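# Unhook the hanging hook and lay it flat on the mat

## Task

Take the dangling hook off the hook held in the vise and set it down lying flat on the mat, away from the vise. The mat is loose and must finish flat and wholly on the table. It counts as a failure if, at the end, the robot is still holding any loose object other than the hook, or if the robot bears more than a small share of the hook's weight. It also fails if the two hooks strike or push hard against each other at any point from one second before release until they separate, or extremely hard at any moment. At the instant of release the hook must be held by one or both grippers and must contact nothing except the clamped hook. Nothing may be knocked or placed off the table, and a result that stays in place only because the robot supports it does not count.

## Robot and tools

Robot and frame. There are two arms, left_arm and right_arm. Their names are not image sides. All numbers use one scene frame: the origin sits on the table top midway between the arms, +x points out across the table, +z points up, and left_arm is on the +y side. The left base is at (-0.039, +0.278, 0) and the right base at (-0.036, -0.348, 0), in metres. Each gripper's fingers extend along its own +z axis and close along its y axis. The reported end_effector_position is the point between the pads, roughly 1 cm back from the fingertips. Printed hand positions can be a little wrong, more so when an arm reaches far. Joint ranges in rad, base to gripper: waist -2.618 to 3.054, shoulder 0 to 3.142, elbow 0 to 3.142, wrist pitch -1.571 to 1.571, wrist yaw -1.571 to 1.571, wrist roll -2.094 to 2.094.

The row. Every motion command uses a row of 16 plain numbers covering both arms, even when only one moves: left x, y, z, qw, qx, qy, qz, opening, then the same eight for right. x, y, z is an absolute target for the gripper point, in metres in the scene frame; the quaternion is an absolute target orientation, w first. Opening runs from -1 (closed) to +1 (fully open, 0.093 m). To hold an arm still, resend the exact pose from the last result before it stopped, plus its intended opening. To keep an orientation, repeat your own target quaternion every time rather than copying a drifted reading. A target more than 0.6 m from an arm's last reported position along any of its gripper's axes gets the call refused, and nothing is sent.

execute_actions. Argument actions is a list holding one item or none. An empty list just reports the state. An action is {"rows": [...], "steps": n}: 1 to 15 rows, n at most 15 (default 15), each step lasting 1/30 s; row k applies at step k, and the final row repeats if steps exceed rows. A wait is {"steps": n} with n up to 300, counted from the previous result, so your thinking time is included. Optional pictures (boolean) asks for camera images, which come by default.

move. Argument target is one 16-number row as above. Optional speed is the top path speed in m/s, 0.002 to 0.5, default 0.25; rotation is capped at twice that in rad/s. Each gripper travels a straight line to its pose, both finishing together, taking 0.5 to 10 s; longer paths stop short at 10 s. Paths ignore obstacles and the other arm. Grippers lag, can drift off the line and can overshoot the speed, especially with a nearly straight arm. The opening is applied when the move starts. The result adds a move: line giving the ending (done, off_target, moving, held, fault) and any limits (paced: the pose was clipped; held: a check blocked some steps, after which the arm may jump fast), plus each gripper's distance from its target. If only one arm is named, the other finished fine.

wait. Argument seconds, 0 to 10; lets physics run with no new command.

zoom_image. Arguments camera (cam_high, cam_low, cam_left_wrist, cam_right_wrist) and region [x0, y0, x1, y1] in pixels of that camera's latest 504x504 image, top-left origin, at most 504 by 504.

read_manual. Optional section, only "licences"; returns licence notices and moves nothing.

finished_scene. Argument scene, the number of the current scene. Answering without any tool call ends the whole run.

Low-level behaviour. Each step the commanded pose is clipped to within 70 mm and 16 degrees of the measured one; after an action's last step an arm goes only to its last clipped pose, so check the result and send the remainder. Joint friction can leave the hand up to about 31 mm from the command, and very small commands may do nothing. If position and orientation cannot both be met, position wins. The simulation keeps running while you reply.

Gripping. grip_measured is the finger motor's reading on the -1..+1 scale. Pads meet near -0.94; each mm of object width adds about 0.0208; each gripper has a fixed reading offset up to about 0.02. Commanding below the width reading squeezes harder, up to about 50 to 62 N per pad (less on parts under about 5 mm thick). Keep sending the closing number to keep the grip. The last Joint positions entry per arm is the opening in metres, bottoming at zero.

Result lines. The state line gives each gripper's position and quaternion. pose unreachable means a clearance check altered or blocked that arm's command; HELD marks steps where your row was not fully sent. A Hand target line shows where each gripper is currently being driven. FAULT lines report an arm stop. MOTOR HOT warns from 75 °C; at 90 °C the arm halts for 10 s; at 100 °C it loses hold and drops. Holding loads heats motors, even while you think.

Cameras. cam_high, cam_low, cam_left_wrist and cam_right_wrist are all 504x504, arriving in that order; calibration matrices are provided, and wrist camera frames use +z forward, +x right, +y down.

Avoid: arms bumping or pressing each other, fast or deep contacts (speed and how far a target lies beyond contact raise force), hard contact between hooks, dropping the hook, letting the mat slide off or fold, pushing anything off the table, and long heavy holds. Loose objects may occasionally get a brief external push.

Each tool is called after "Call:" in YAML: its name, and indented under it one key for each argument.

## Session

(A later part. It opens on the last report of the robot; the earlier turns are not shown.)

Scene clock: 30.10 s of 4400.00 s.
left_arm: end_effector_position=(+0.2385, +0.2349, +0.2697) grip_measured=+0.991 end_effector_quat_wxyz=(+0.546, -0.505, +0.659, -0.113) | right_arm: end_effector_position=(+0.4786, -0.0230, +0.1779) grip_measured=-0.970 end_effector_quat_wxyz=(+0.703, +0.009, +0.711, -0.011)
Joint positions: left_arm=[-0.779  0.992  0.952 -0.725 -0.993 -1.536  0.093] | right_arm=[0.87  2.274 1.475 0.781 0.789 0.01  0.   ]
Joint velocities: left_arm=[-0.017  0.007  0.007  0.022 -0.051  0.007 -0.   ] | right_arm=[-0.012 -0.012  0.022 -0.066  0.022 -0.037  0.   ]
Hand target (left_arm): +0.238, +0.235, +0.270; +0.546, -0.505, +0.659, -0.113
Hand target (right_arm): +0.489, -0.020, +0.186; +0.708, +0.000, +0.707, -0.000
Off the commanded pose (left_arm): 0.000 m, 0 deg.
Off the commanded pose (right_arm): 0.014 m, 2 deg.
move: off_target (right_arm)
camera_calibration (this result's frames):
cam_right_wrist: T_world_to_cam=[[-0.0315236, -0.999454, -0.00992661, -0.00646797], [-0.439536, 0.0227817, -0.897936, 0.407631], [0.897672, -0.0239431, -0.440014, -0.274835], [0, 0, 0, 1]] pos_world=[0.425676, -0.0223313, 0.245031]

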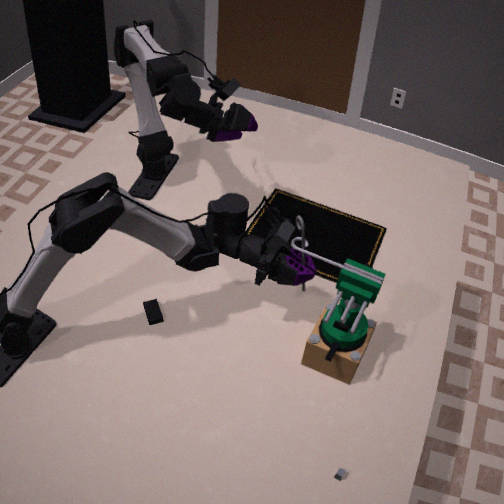

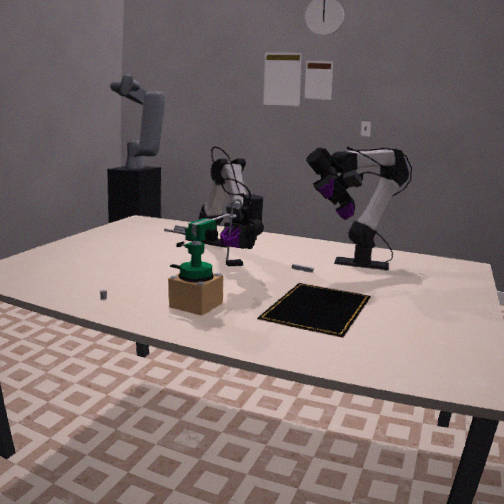

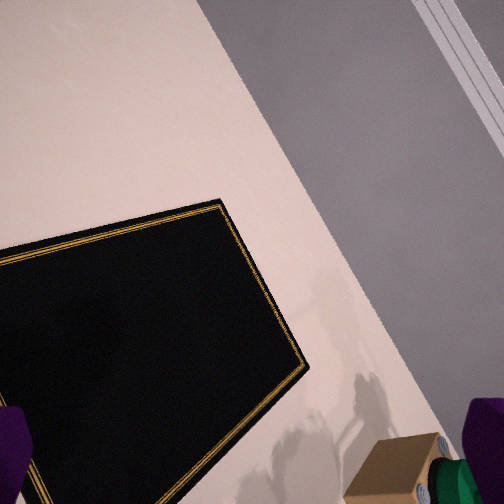

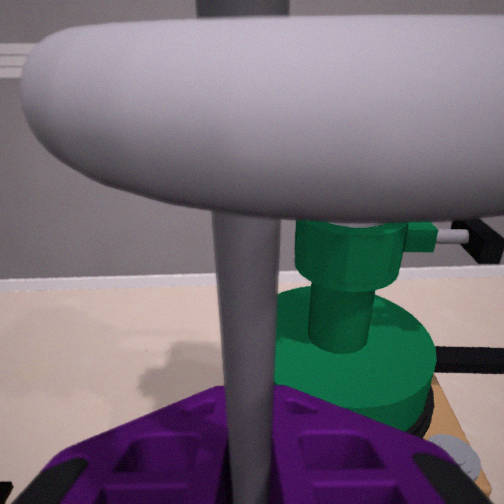

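Call:
move:
  target: [0.2385,0.2349,0.2697,0.546,-0.505,0.659,-0.113,1,0.50,-0.02,0.185,0.707,0,0.707,0,-1]
  speed: 0.02

Call:
zoom_image:
  camera: "cam_high"
  region: [240, 190, 400, 350]

Scene clock: 33.17 s of 4400.00 s.
left_arm: end_effector_position=(+0.2385, +0.2349, +0.2697) grip_measured=+0.991 end_effector_quat_wxyz=(+0.546, -0.505, +0.659, -0.113) | right_arm: end_effector_position=(+0.4836, -0.0225, +0.1785) grip_measured=-0.970 end_effector_quat_wxyz=(+0.704, +0.018, +0.710, -0.008)
Joint positions: left_arm=[-0.779  0.992  0.952 -0.725 -0.993 -1.536  0.093] | right_arm=[0.866 2.291 1.504 0.776 0.794 0.022 0.   ]
Joint velocities: left_arm=[-0.002 -0.027 -0.002 -0.022  0.007  0.066  0.   ] | right_arm=[-0.012 -0.012 -0.022 -0.022 -0.022  0.022  0.   ]
Hand target (left_arm): +0.238, +0.235, +0.270; +0.546, -0.505, +0.659, -0.113
Hand target (right_arm): +0.498, -0.021, +0.185; +0.708, +0.000, +0.707, -0.001
Off the commanded pose (left_arm): 0.000 m, 0 deg.
Off the commanded pose (right_arm): 0.018 m, 2 deg.
move: off_target (right_arm)
camera_calibration (this result's frames):
cam_right_wrist: T_world_to_cam=[[-0.0403128, -0.99885, -0.0259488, 0.00131033], [-0.434645, 0.0409142, -0.899672, 0.408697], [0.899699, -0.0249898, -0.435794, -0.28077], [0, 0, 0, 1]] pos_world=[0.430299, -0.0224291, 0.24537]

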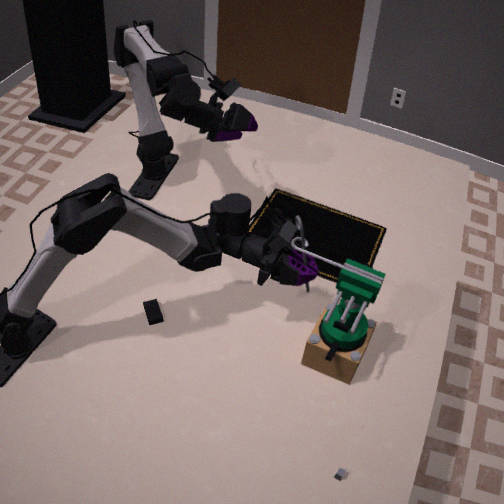

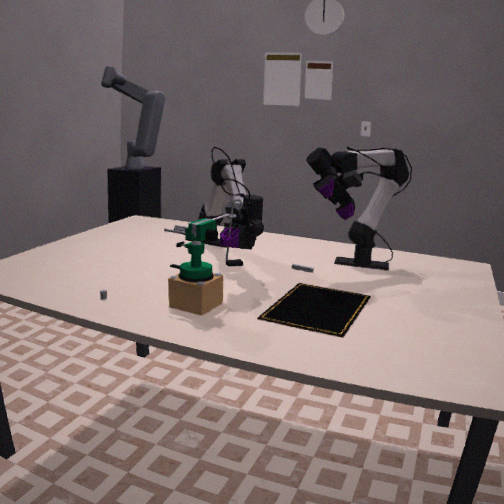

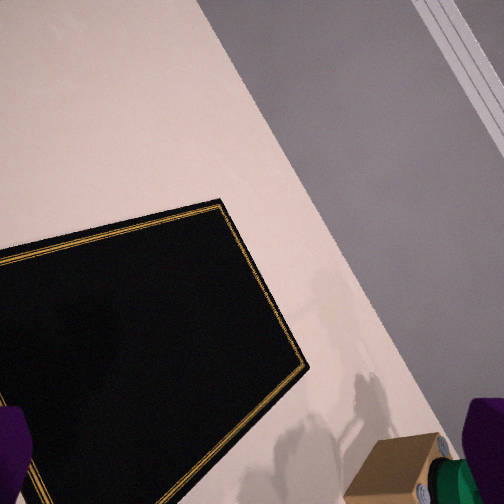

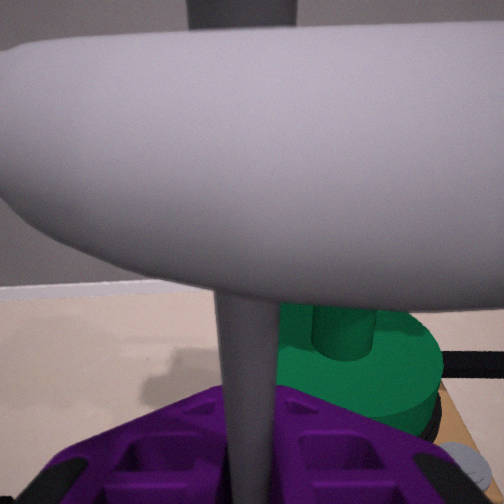

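Region (240, 190, 400, 350) of cam_high's 504x504 image, scaled by 3.150, with more detail than that image has.

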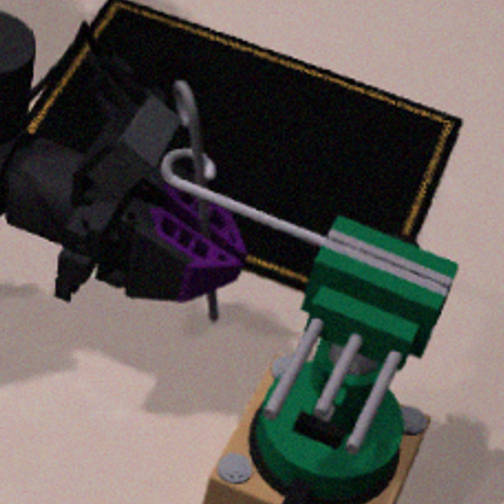

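Call:
move:
  target: [0.2385,0.2349,0.2697,0.546,-0.505,0.659,-0.113,1,0.484,-0.022,0.185,0.641,0.299,0.641,-0.299,-1]
  speed: 0.05

Call:
zoom_image:
  camera: "cam_high"
  region: [240, 190, 400, 350]

Scene clock: 42.87 s of 4400.00 s.
left_arm: end_effector_position=(+0.2385, +0.2349, +0.2697) grip_measured=+0.991 end_effector_quat_wxyz=(+0.546, -0.505, +0.659, -0.113) | right_arm: end_effector_position=(+0.4882, -0.0300, +0.1815) grip_measured=-0.970 end_effector_quat_wxyz=(+0.682, +0.320, +0.630, -0.189)
Joint positions: left_arm=[-0.779  0.992  0.952 -0.725 -0.993 -1.536  0.093] | right_arm=[0.932 2.76  2.38  0.44  1.563 0.139 0.   ]
Joint velocities: left_arm=[ 0.012 -0.007 -0.012 -0.037  0.022  0.037  0.   ] | right_arm=[ 0.002  0.012  0.007 -0.11   0.037  0.022  0.   ]
Hand target (left_arm): +0.238, +0.235, +0.270; +0.546, -0.505, +0.659, -0.113
Hand target (right_arm): +0.485, -0.022, +0.186; +0.662, +0.255, +0.660, -0.248
Off the commanded pose (left_arm): 0.000 m, 0 deg.
Off the commanded pose (right_arm): 0.010 m, 14 deg.
joint sent to its limit (right arm) — the command would take joint 5 (wrist yaw) past its upper limit, so that joint was sent only as far as its limit.
move: off_target (right_arm)
camera_calibration (this result's frames):
cam_right_wrist: T_world_to_cam=[[-0.661183, -0.72011, -0.210425, 0.339057], [-0.187463, 0.430168, -0.88307, 0.301687], [0.726426, -0.544424, -0.419414, -0.217799], [0, 0, 0, 1]] pos_world=[0.438949, -0.0041923, 0.246409]

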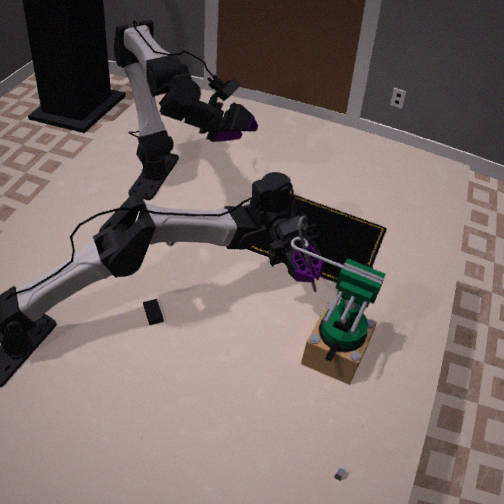

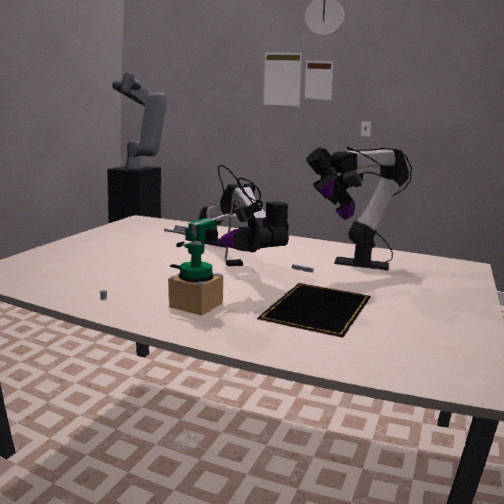

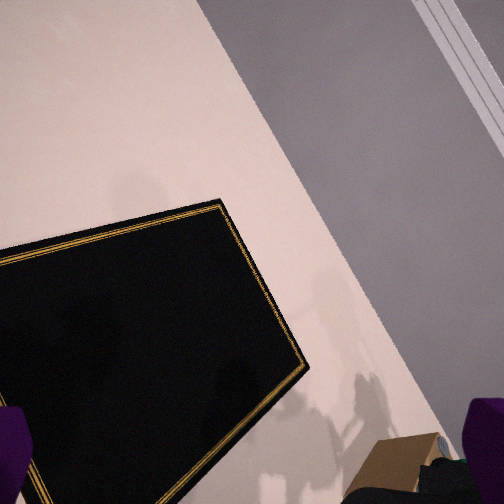

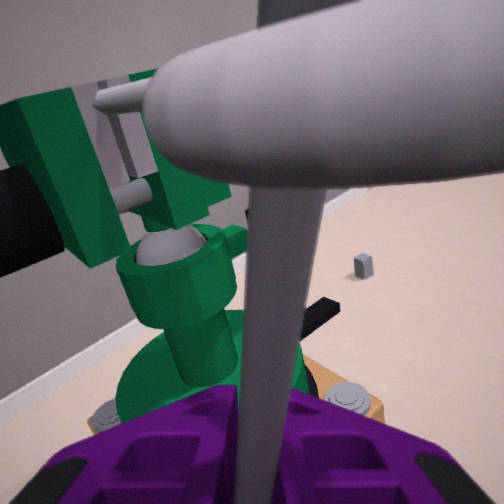

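Region (240, 190, 400, 350) of cam_high's 504x504 image, scaled by 3.150, with more detail than that image has.

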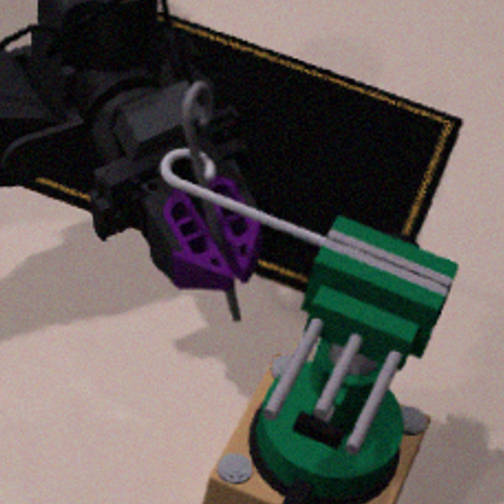

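Call:
move:
  target: [0.2385,0.2349,0.2697,0.546,-0.505,0.659,-0.113,1,0.512,-0.03,0.185,0.682,0.32,0.63,-0.189,-1]
  speed: 0.02

Call:
zoom_image:
  camera: "cam_high"
  region: [240, 190, 400, 350]

Scene clock: 45.97 s of 4400.00 s.
left_arm: end_effector_position=(+0.2385, +0.2349, +0.2697) grip_measured=+0.991 end_effector_quat_wxyz=(+0.546, -0.505, +0.659, -0.113) | right_arm: end_effector_position=(+0.4957, -0.0243, +0.1847) grip_measured=-0.970 end_effector_quat_wxyz=(+0.696, +0.378, +0.597, -0.125)
Joint positions: left_arm=[-0.779  0.992  0.952 -0.725 -0.993 -1.536  0.093] | right_arm=[0.93  2.855 2.555 0.451 1.562 0.235 0.   ]
Joint velocities: left_arm=[-0.007  0.002  0.007 -0.007 -0.007 -0.037  0.001] | right_arm=[ 0.007  0.032  0.037 -0.007 -0.007  0.095  0.   ]
Hand target (left_arm): +0.238, +0.235, +0.270; +0.546, -0.505, +0.659, -0.113
Hand target (right_arm): +0.511, -0.030, +0.184; +0.686, +0.314, +0.632, -0.178
Off the commanded pose (left_arm): 0.000 m, 0 deg.
Off the commanded pose (right_arm): 0.017 m, 11 deg.
move: off_target (right_arm)
camera_calibration (this result's frames):
cam_right_wrist: T_world_to_cam=[[-0.624224, -0.67804, -0.388082, 0.364263], [-0.0779135, 0.5483, -0.832644, 0.242712], [0.777351, -0.489519, -0.39509, -0.247179], [0, 0, 0, 1]] pos_world=[0.438437, -0.00709278, 0.245799]

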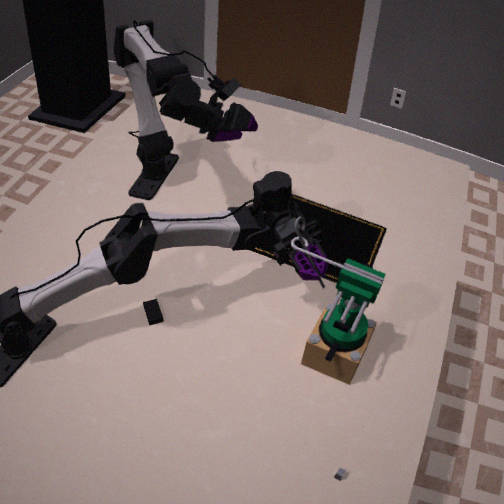

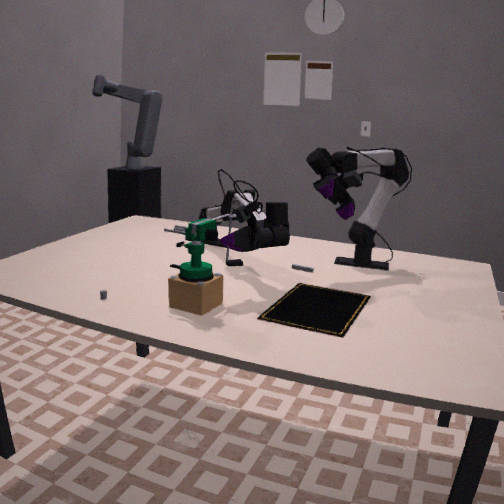

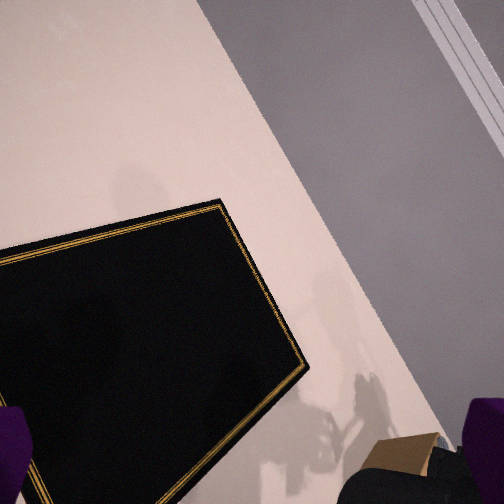

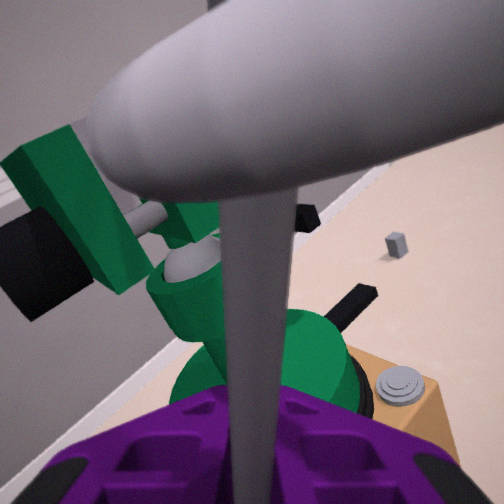

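Region (240, 190, 400, 350) of cam_high's 504x504 image, scaled by 3.150, with more detail than that image has.

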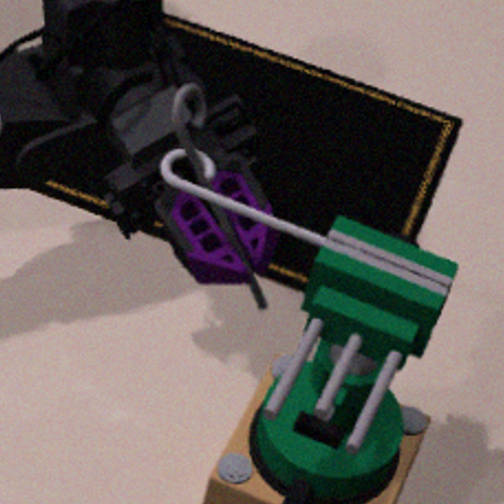

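Call:
move:
  target: [0.2385,0.2349,0.2697,0.546,-0.505,0.659,-0.113,1,0.462,-0.022,0.185,0.707,0,0.707,0,-1]
  speed: 0.04

Call:
zoom_image:
  camera: "cam_high"
  region: [240, 190, 400, 350]

Call:
zoom_image:
  camera: "cam_low"
  region: [160, 170, 290, 300]

Scene clock: 57.53 s of 4400.00 s.
left_arm: end_effector_position=(+0.2385, +0.2349, +0.2697) grip_measured=+0.991 end_effector_quat_wxyz=(+0.546, -0.505, +0.659, -0.113) | right_arm: end_effector_position=(+0.4691, -0.0253, +0.1769) grip_measured=-0.970 end_effector_quat_wxyz=(+0.704, +0.017, +0.710, -0.014)
Joint positions: left_arm=[-0.779  0.992  0.952 -0.725 -0.993 -1.536  0.093] | right_arm=[0.884 2.257 1.436 0.809 0.82  0.013 0.   ]
Joint velocities: left_arm=[-0.002  0.017 -0.017 -0.007  0.066 -0.022  0.001] | right_arm=[-0.007 -0.012 -0.007 -0.007 -0.022  0.022  0.   ]
Hand target (left_arm): +0.238, +0.235, +0.270; +0.546, -0.505, +0.659, -0.113
Hand target (right_arm): +0.462, -0.023, +0.184; +0.710, +0.015, +0.704, -0.006
Off the commanded pose (left_arm): 0.000 m, 0 deg.
Off the commanded pose (right_arm): 0.011 m, 3 deg.
move: off_target (right_arm; path cut at 10 s)
camera_calibration (this result's frames):
cam_right_wrist: T_world_to_cam=[[-0.0478784, -0.998729, -0.0157561, -0.000322193], [-0.435246, 0.035058, -0.899629, 0.401189], [0.899038, -0.036215, -0.436371, -0.268395], [0, 0, 0, 1]] pos_world=[0.415897, -0.0241066, 0.243796]

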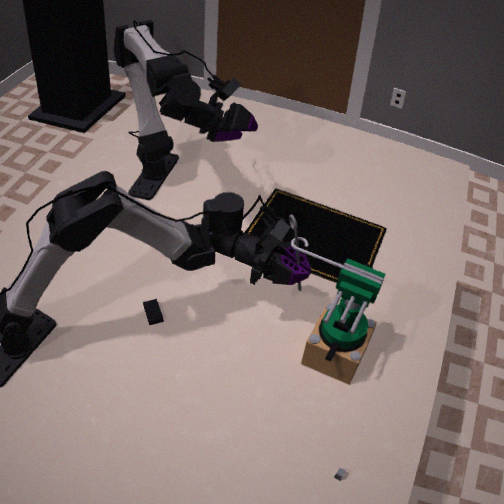

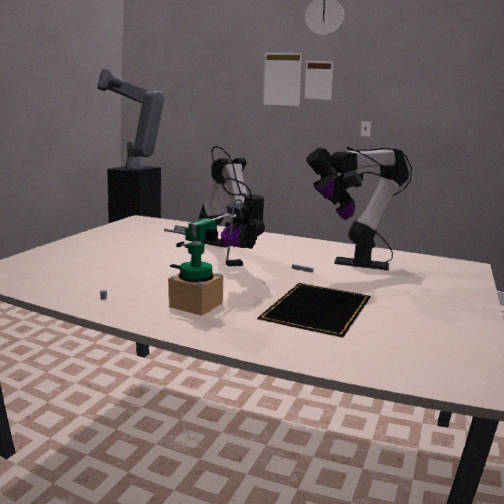

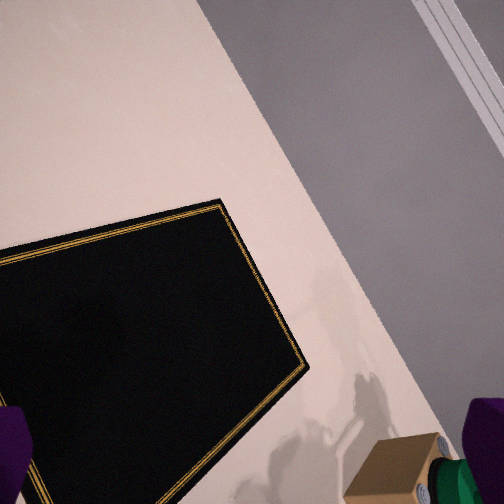

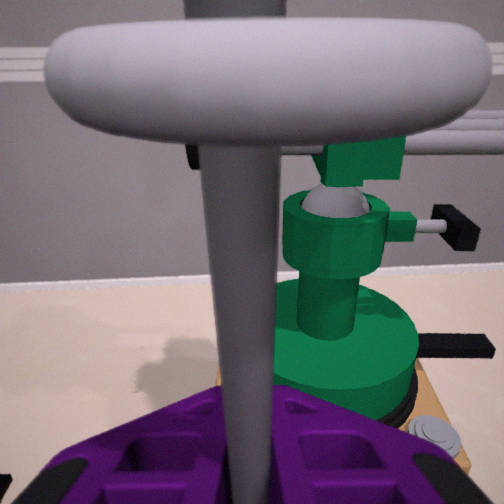

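Region (240, 190, 400, 350) of cam_high's 504x504 image, scaled by 3.150, with more detail than that image has.

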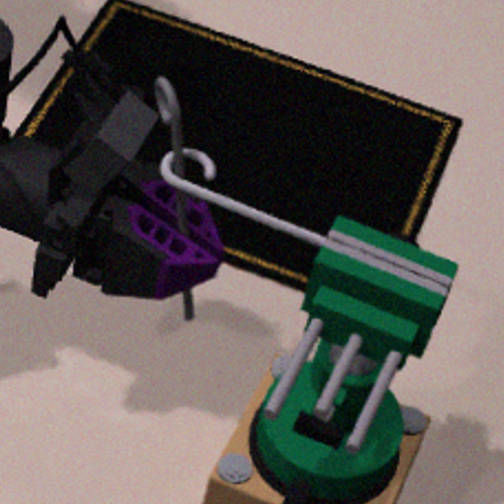

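Region (160, 170, 290, 300) of cam_low's 504x504 image, scaled by 3.877, with more detail than that image has.

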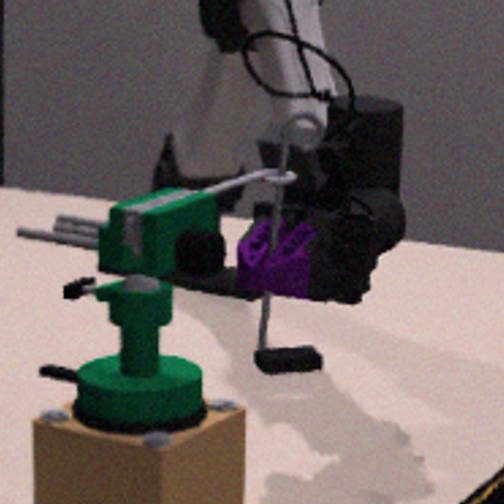

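Call:
move:
  target: [0.45,0.08,0.235,0.5,0.5,0.5,-0.5,-0.2,0.462,-0.022,0.185,0.707,0,0.707,0,-1]

Scene clock: 65.47 s of 4400.00 s.
left_arm: end_effector_position=(+0.4585, +0.0855, +0.2144) grip_measured=-0.198 end_effector_quat_wxyz=(+0.489, +0.476, +0.521, -0.512) | right_arm: end_effector_position=(+0.4689, -0.0249, +0.1773) grip_measured=-0.970 end_effector_quat_wxyz=(+0.703, +0.006, +0.712, -0.007)
Joint positions: left_arm=[-0.147  2.273  1.605  0.713  1.499 -0.113  0.036] | right_arm=[0.879 2.245 1.421 0.806 0.789 0.011 0.   ]
Joint velocities: left_arm=[ 0.012 -0.012 -0.002 -0.11  -0.022  0.095  0.   ] | right_arm=[ 0.007 -0.022  0.002 -0.051  0.007 -0.007  0.   ]
Hand target (left_arm): +0.455, +0.079, +0.237; +0.502, +0.497, +0.500, -0.501
Hand target (right_arm): +0.462, -0.022, +0.185; +0.707, +0.000, +0.707, -0.000
Off the commanded pose (left_arm): 0.023 m, 4 deg.
Off the commanded pose (right_arm): 0.011 m, 1 deg.
move: off_target (left_arm, right_arm)
camera_calibration (this result's frames):
cam_left_wrist: T_world_to_cam=[[-0.998054, -0.0205667, 0.0588682, 0.445333], [-0.062052, 0.420892, -0.904986, 0.23146], [-0.00616461, -0.906877, -0.42135, 0.25044], [0, 0, 0, 1]] pos_world=[0.460373, 0.138858, 0.288775]
cam_right_wrist: T_world_to_cam=[[-0.0223889, -0.999691, -0.0107993, -0.0127538], [-0.439952, 0.0195518, -0.897808, 0.40291], [0.897742, -0.0153498, -0.440254, -0.266187], [0, 0, 0, 1]] pos_world=[0.415943, -0.0247134, 0.244409]

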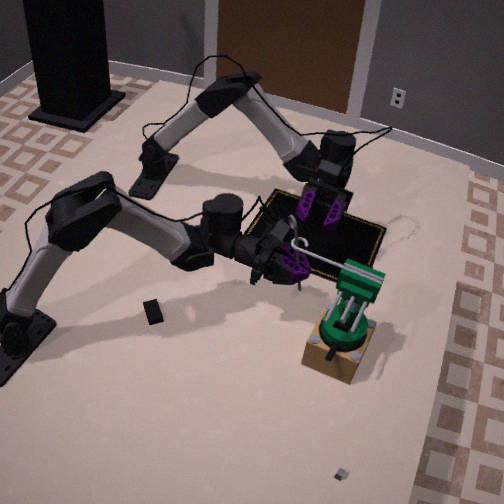

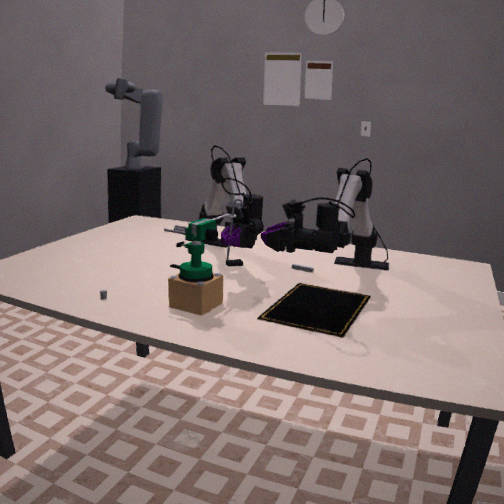

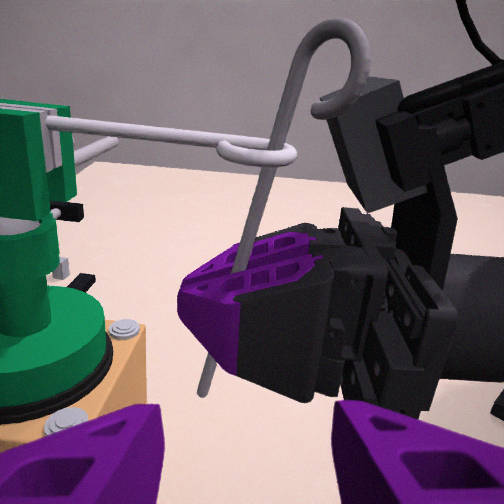

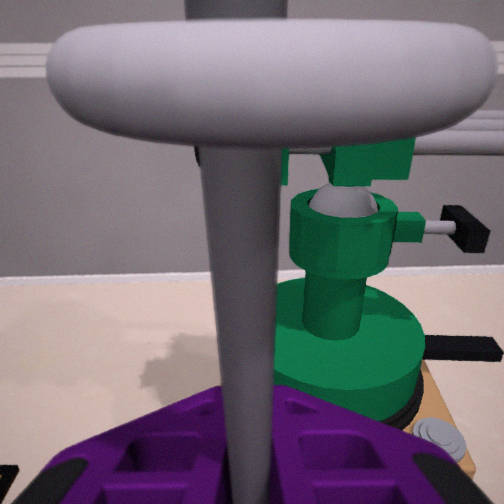

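Call:
move:
  target: [0.442,0.0,0.24,0.5,0.5,0.5,-0.5,-0.05,0.462,-0.022,0.185,0.707,0,0.707,0,-1]
  speed: 0.05

Scene clock: 71.80 s of 4400.00 s.
left_arm: end_effector_position=(+0.4469, +0.0164, +0.2169) grip_measured=-0.052 end_effector_quat_wxyz=(+0.487, +0.481, +0.522, -0.510) | right_arm: end_effector_position=(+0.4693, -0.0270, +0.1776) grip_measured=-0.970 end_effector_quat_wxyz=(+0.703, +0.010, +0.711, -0.010)
Joint positions: left_arm=[-0.289  2.248  1.605  0.613  1.362 -0.034  0.043] | right_arm=[0.877 2.244 1.421 0.806 0.797 0.011 0.   ]
Joint velocities: left_arm=[-0.017 -0.002 -0.022 -0.081 -0.022  0.081  0.001] | right_arm=[ 0.022  0.007  0.002 -0.007 -0.051  0.051  0.   ]
Hand target (left_arm): +0.441, +0.001, +0.240; +0.501, +0.499, +0.499, -0.501
Hand target (right_arm): +0.462, -0.022, +0.185; +0.707, +0.000, +0.707, -0.000
Off the commanded pose (left_arm): 0.029 m, 4 deg.
Off the commanded pose (right_arm): 0.012 m, 2 deg.
After step 90, 1.27 s passed at rest.
move: off_target (left_arm, right_arm)
camera_calibration (this result's frames):
cam_left_wrist: T_world_to_cam=[[-0.998394, -0.0161317, 0.0543046, 0.433253], [-0.0559613, 0.429866, -0.901157, 0.258423], [-0.00880652, -0.902749, -0.430078, 0.191792], [0, 0, 0, 1]] pos_world=[0.448708, 0.0690418, 0.291838]
cam_right_wrist: T_world_to_cam=[[-0.0319133, -0.999427, -0.0112463, -0.0103195], [-0.439164, 0.0241291, -0.898083, 0.403225], [0.89784, -0.0237218, -0.439682, -0.266856], [0, 0, 0, 1]] pos_world=[0.416346, -0.0263734, 0.244681]

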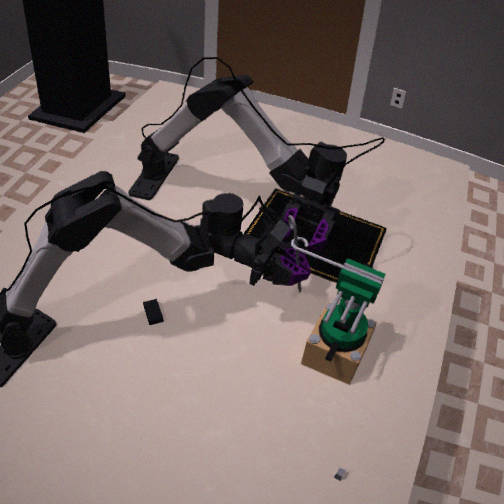

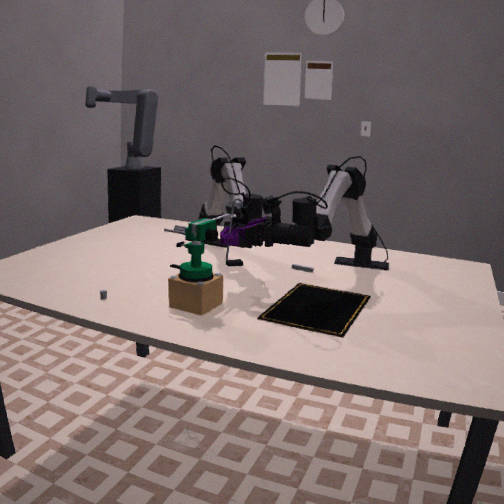

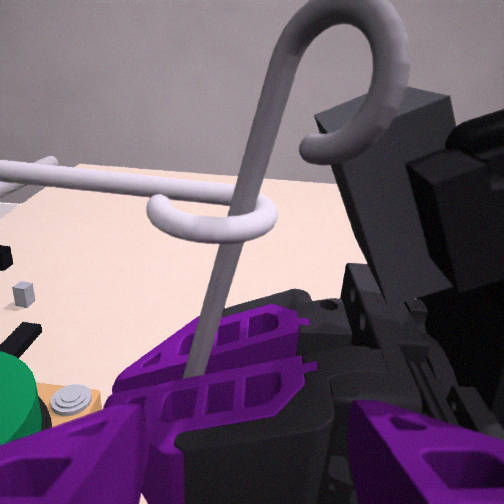

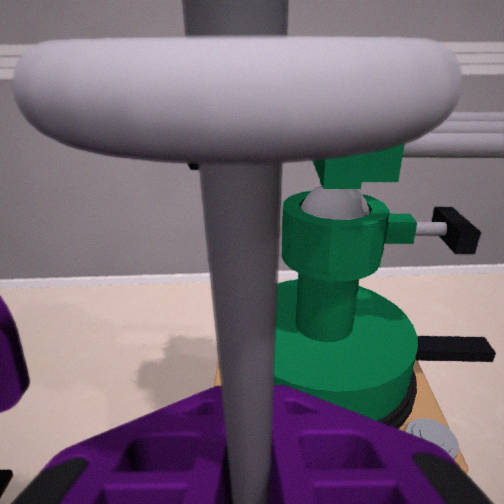

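Call:
move:
  target: [0.442,0.012,0.27,0.5,0.5,0.5,-0.5,-0.05,0.462,-0.022,0.185,0.707,0,0.707,0,-1]
  speed: 0.05

Scene clock: 73.97 s of 4400.00 s.
left_arm: end_effector_position=(+0.4449, +0.0170, +0.2533) grip_measured=-0.052 end_effector_quat_wxyz=(+0.492, +0.485, +0.517, -0.505) | right_arm: end_effector_position=(+0.4691, -0.0262, +0.1832) grip_measured=-0.970 end_effector_quat_wxyz=(+0.707, +0.011, +0.708, -0.004)
Joint positions: left_arm=[-0.288  2.192  1.662  0.504  1.362 -0.021  0.043] | right_arm=[0.877 2.237 1.421 0.814 0.789 0.011 0.   ]
Joint velocities: left_arm=[-0.007  0.027 -0.007 -0.022  0.081  0.022  0.   ] | right_arm=[-0.007  0.017  0.002 -0.007 -0.007  0.051  0.   ]
Hand target (left_arm): +0.441, +0.012, +0.270; +0.500, +0.499, +0.500, -0.500
Hand target (right_arm): +0.462, -0.022, +0.185; +0.707, +0.000, +0.707, -0.000
Off the commanded pose (left_arm): 0.018 m, 3 deg.
Off the commanded pose (right_arm): 0.008 m, 1 deg.
move: off_target (left_arm)
camera_calibration (this result's frames):
cam_left_wrist: T_world_to_cam=[[-0.999199, -0.0164057, 0.0364997, 0.434227], [-0.0400078, 0.429214, -0.902316, 0.284039], [-0.000863094, -0.903054, -0.429527, 0.204265], [0, 0, 0, 1]] pos_world=[0.445419, 0.0696723, 0.328181]
cam_right_wrist: T_world_to_cam=[[-0.0241111, -0.999477, -0.02155, -0.0112085], [-0.429793, 0.0298258, -0.902435, 0.404674], [0.902605, -0.0124966, -0.430288, -0.267887], [0, 0, 0, 1]] pos_world=[0.415453, -0.02662, 0.249682]

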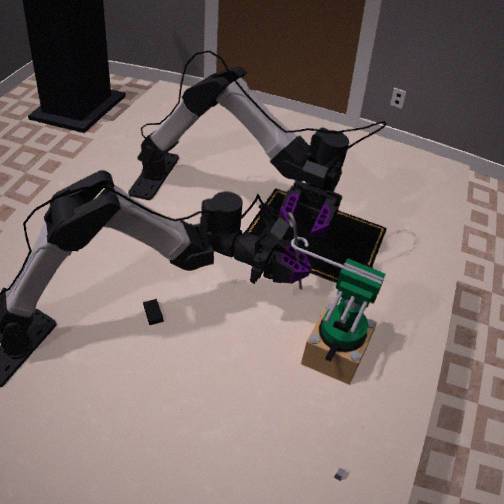

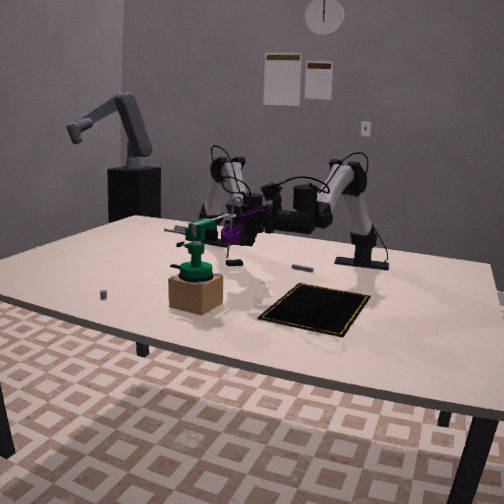

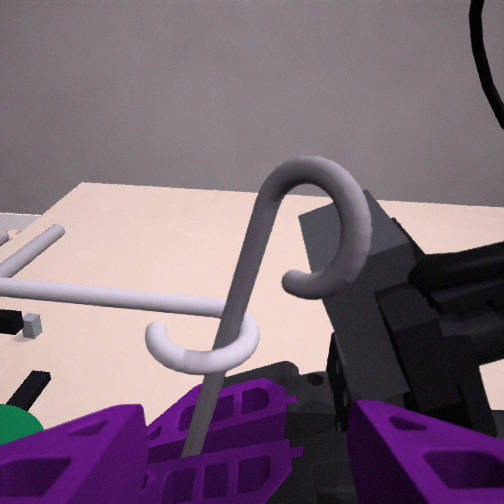

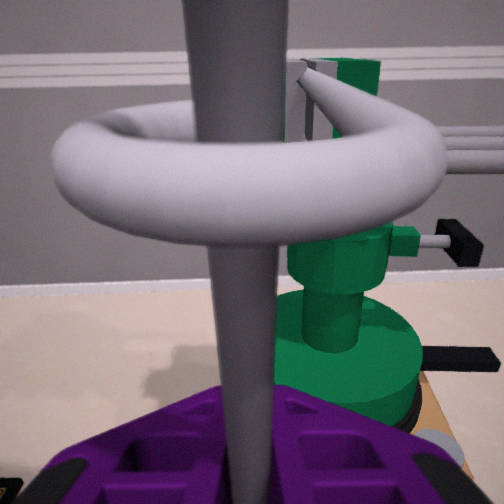

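Call:
move:
  target: [0.44,-0.012,0.285,0.5,0.5,0.5,-0.5,-0.05,0.462,-0.022,0.185,0.707,0,0.707,0,-1]
  speed: 0.04

Call:
zoom_image:
  camera: "cam_high"
  region: [240, 170, 400, 330]

Scene clock: 77.77 s of 4400.00 s.
left_arm: end_effector_position=(+0.4443, +0.0007, +0.2650) grip_measured=-0.052 end_effector_quat_wxyz=(+0.487, +0.485, +0.519, -0.508) | right_arm: end_effector_position=(+0.4686, -0.0275, +0.1909) grip_measured=-0.970 end_effector_quat_wxyz=(+0.712, +0.019, +0.702, -0.000)
Joint positions: left_arm=[-0.321  2.192  1.717  0.437  1.335 -0.019  0.043] | right_arm=[0.877 2.229 1.421 0.829 0.794 0.011 0.   ]
Joint velocities: left_arm=[ 0.002 -0.017 -0.012 -0.022  0.081 -0.007  0.   ] | right_arm=[-0.017 -0.012  0.002 -0.022  0.066 -0.051  0.   ]
Hand target (left_arm): +0.439, -0.011, +0.285; +0.501, +0.499, +0.499, -0.501
Hand target (right_arm): +0.462, -0.022, +0.185; +0.707, +0.000, +0.707, +0.000
Off the commanded pose (left_arm): 0.024 m, 3 deg.
Off the commanded pose (right_arm): 0.010 m, 2 deg.
move: off_target (left_arm)
camera_calibration (this result's frames):
cam_left_wrist: T_world_to_cam=[[-0.998826, -0.0115725, 0.0470462, 0.429916], [-0.0474191, 0.43263, -0.900324, 0.304341], [-0.00993457, -0.901497, -0.432671, 0.199412], [0, 0, 0, 1]] pos_world=[0.445824, 0.0530779, 0.340059]
cam_right_wrist: T_world_to_cam=[[-0.028938, -0.998841, -0.0384529, -0.00689533], [-0.41421, 0.0469933, -0.908967, 0.405857], [0.909721, -0.0103761, -0.41509, -0.270337], [0, 0, 0, 1]] pos_world=[0.413841, -0.0287649, 0.256431]

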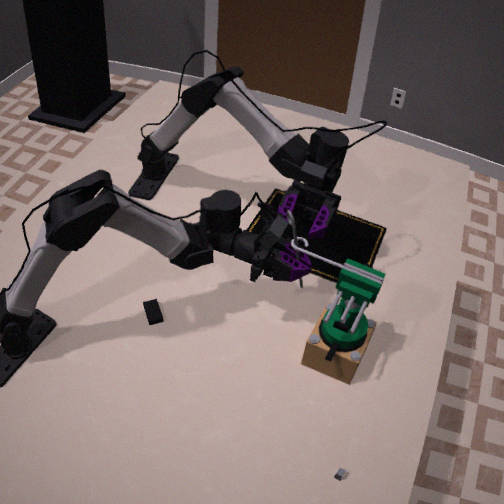

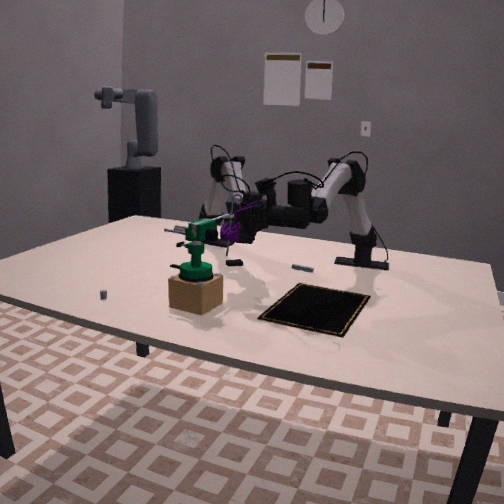

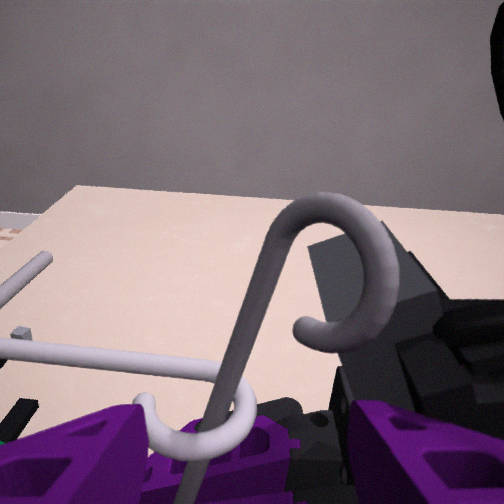

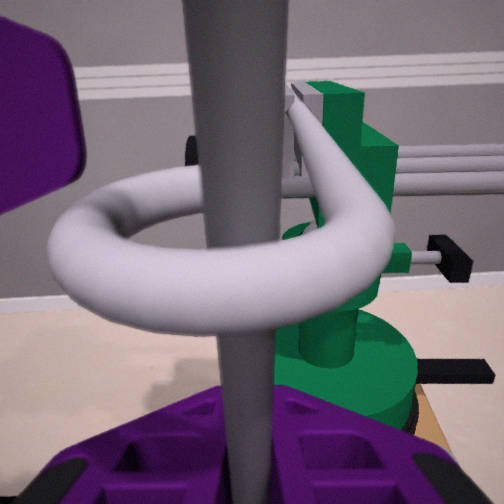

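Region (240, 170, 400, 330) of cam_high's 504x504 image, scaled by 3.150, with more detail than that image has.

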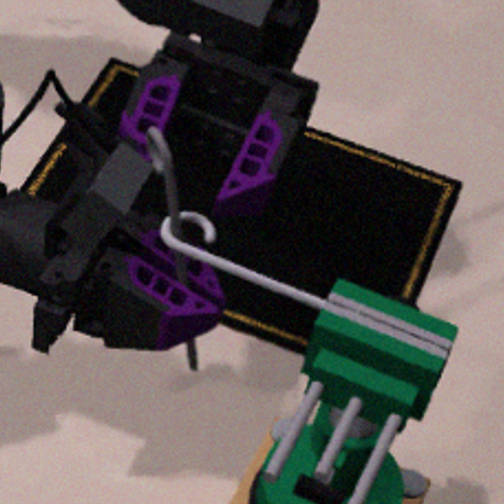

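Call:
move:
  target: [0.45,0.10,0.27,0.5,0.5,0.5,-0.5,-0.05,0.455,-0.022,0.16,0.707,0,0.707,0,-1]
  speed: 0.04

Scene clock: 83.20 s of 4400.00 s.
left_arm: end_effector_position=(+0.4540, +0.0947, +0.2658) grip_measured=-0.052 end_effector_quat_wxyz=(+0.498, +0.498, +0.502, -0.502) | right_arm: end_effector_position=(+0.4652, -0.0267, +0.1898) grip_measured=-0.970 end_effector_quat_wxyz=(+0.720, +0.013, +0.694, +0.012)
Joint positions: left_arm=[-0.128  2.192  1.717  0.43   1.541  0.037  0.043] | right_arm=[ 0.877  2.229  1.387  0.893  0.77  -0.001  0.   ]
Joint velocities: left_arm=[-0.007  0.007 -0.002 -0.022 -0.007 -0.11  -0.   ] | right_arm=[-0.007  0.017 -0.012 -0.066 -0.037 -0.066  0.   ]
Hand target (left_arm): +0.449, +0.099, +0.269; +0.500, +0.500, +0.500, -0.500
Hand target (right_arm): +0.455, -0.022, +0.161; +0.707, -0.000, +0.707, -0.000
Off the commanded pose (left_arm): 0.008 m, 0 deg.
Off the commanded pose (right_arm): 0.032 m, 3 deg.
move: off_target (right_arm)
camera_calibration (this result's frames):
cam_left_wrist: T_world_to_cam=[[-0.999997, 0.00205126, -0.0014968, 0.452799], [0.00222846, 0.42632, -0.904569, 0.244028], [-0.00121739, -0.90457, -0.426324, 0.279288], [0, 0, 0, 1]] pos_world=[0.452594, 0.147673, 0.340485]
cam_right_wrist: T_world_to_cam=[[-0.00352777, -0.998864, -0.047531, -0.016357], [-0.394864, 0.0450603, -0.917634, 0.396024], [0.918733, 0.0155311, -0.394574, -0.275011], [0, 0, 0, 1]] pos_world=[0.40898, -0.0299121, 0.254115]

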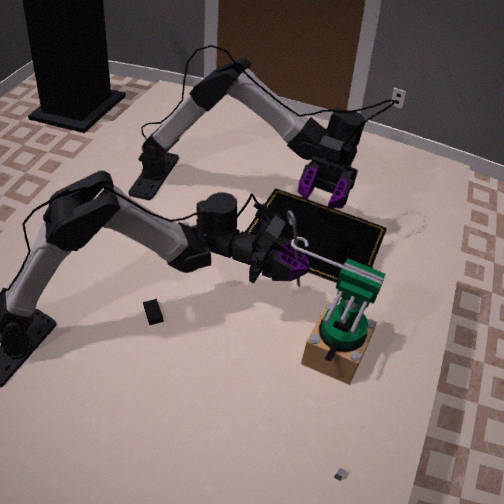

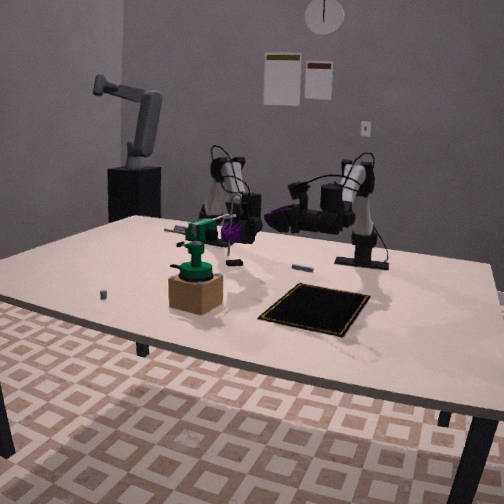

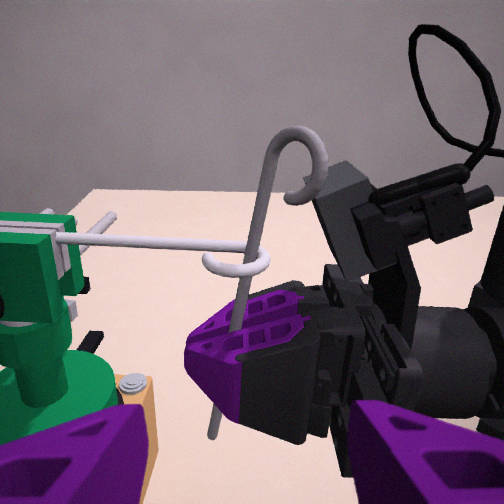

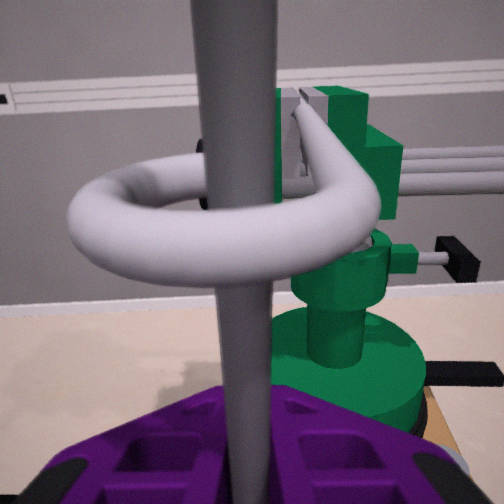

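Call:
move:
  target: [0.45,0.10,0.27,0.5,0.5,0.5,-0.5,-0.05,0.455,-0.022,0.14,0.707,0,0.707,0,-1]
  speed: 0.03

Scene clock: 86.03 s of 4400.00 s.
left_arm: end_effector_position=(+0.4536, +0.0947, +0.2658) grip_measured=-0.052 end_effector_quat_wxyz=(+0.497, +0.499, +0.502, -0.502) | right_arm: end_effector_position=(+0.4666, -0.0246, +0.1869) grip_measured=-0.970 end_effector_quat_wxyz=(+0.734, +0.021, +0.678, +0.027)
Joint positions: left_arm=[-0.128  2.192  1.717  0.43   1.543  0.037  0.043] | right_arm=[ 0.876  2.267  1.387  0.988  0.758 -0.007  0.   ]
Joint velocities: left_arm=[-0.007 -0.017 -0.007  0.022 -0.037 -0.051  0.   ] | right_arm=[-0.012  0.007 -0.007  0.037 -0.037  0.051  0.   ]
Hand target (left_arm): +0.450, +0.100, +0.270; +0.500, +0.500, +0.500, -0.500
Hand target (right_arm): +0.456, -0.023, +0.142; +0.708, -0.000, +0.706, -0.000
Off the commanded pose (left_arm): 0.008 m, 0 deg.
Off the commanded pose (right_arm): 0.048 m, 6 deg.
move: off_target (right_arm)
camera_calibration (this result's frames):
cam_left_wrist: T_world_to_cam=[[-0.999989, 0.00433763, -0.00149405, 0.452194], [0.00320036, 0.426221, -0.904613, 0.243625], [-0.00328709, -0.904609, -0.426231, 0.280213], [0, 0, 0, 1]] pos_world=[0.45233, 0.147684, 0.340497]
cam_right_wrist: T_world_to_cam=[[0.00901573, -0.996752, -0.0800271, -0.0140545], [-0.356984, 0.0715485, -0.931366, 0.379345], [0.934067, 0.0369653, -0.355179, -0.291541], [0, 0, 0, 1]] pos_world=[0.407866, -0.0303735, 0.248635]

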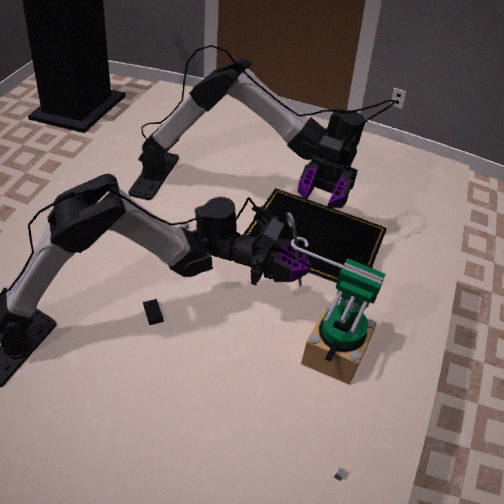

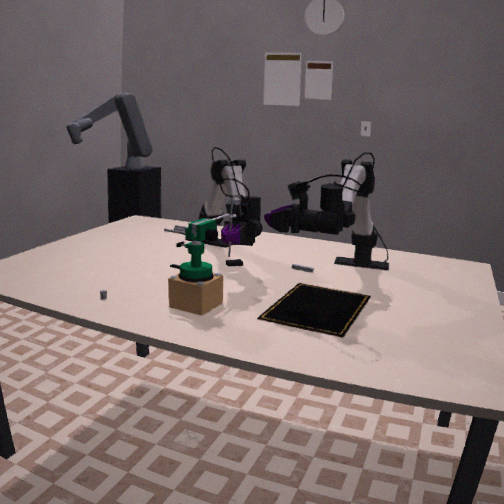

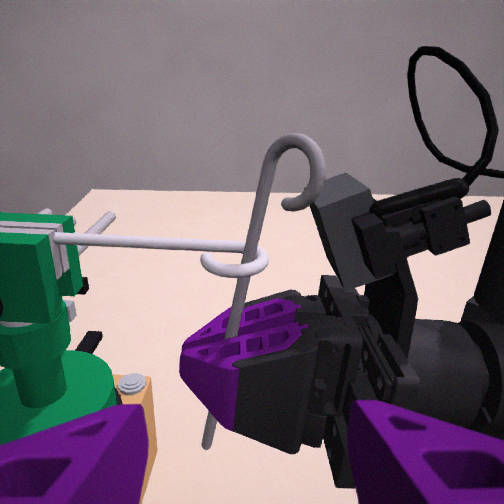

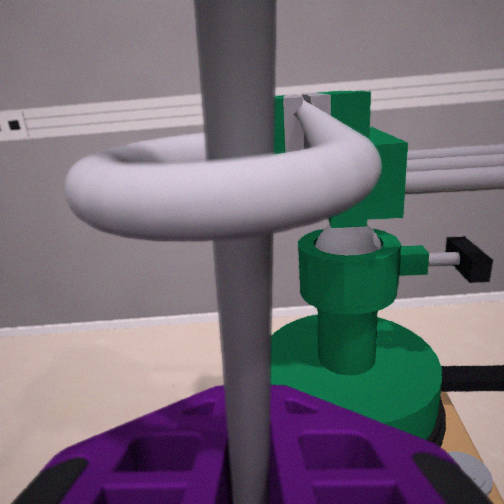

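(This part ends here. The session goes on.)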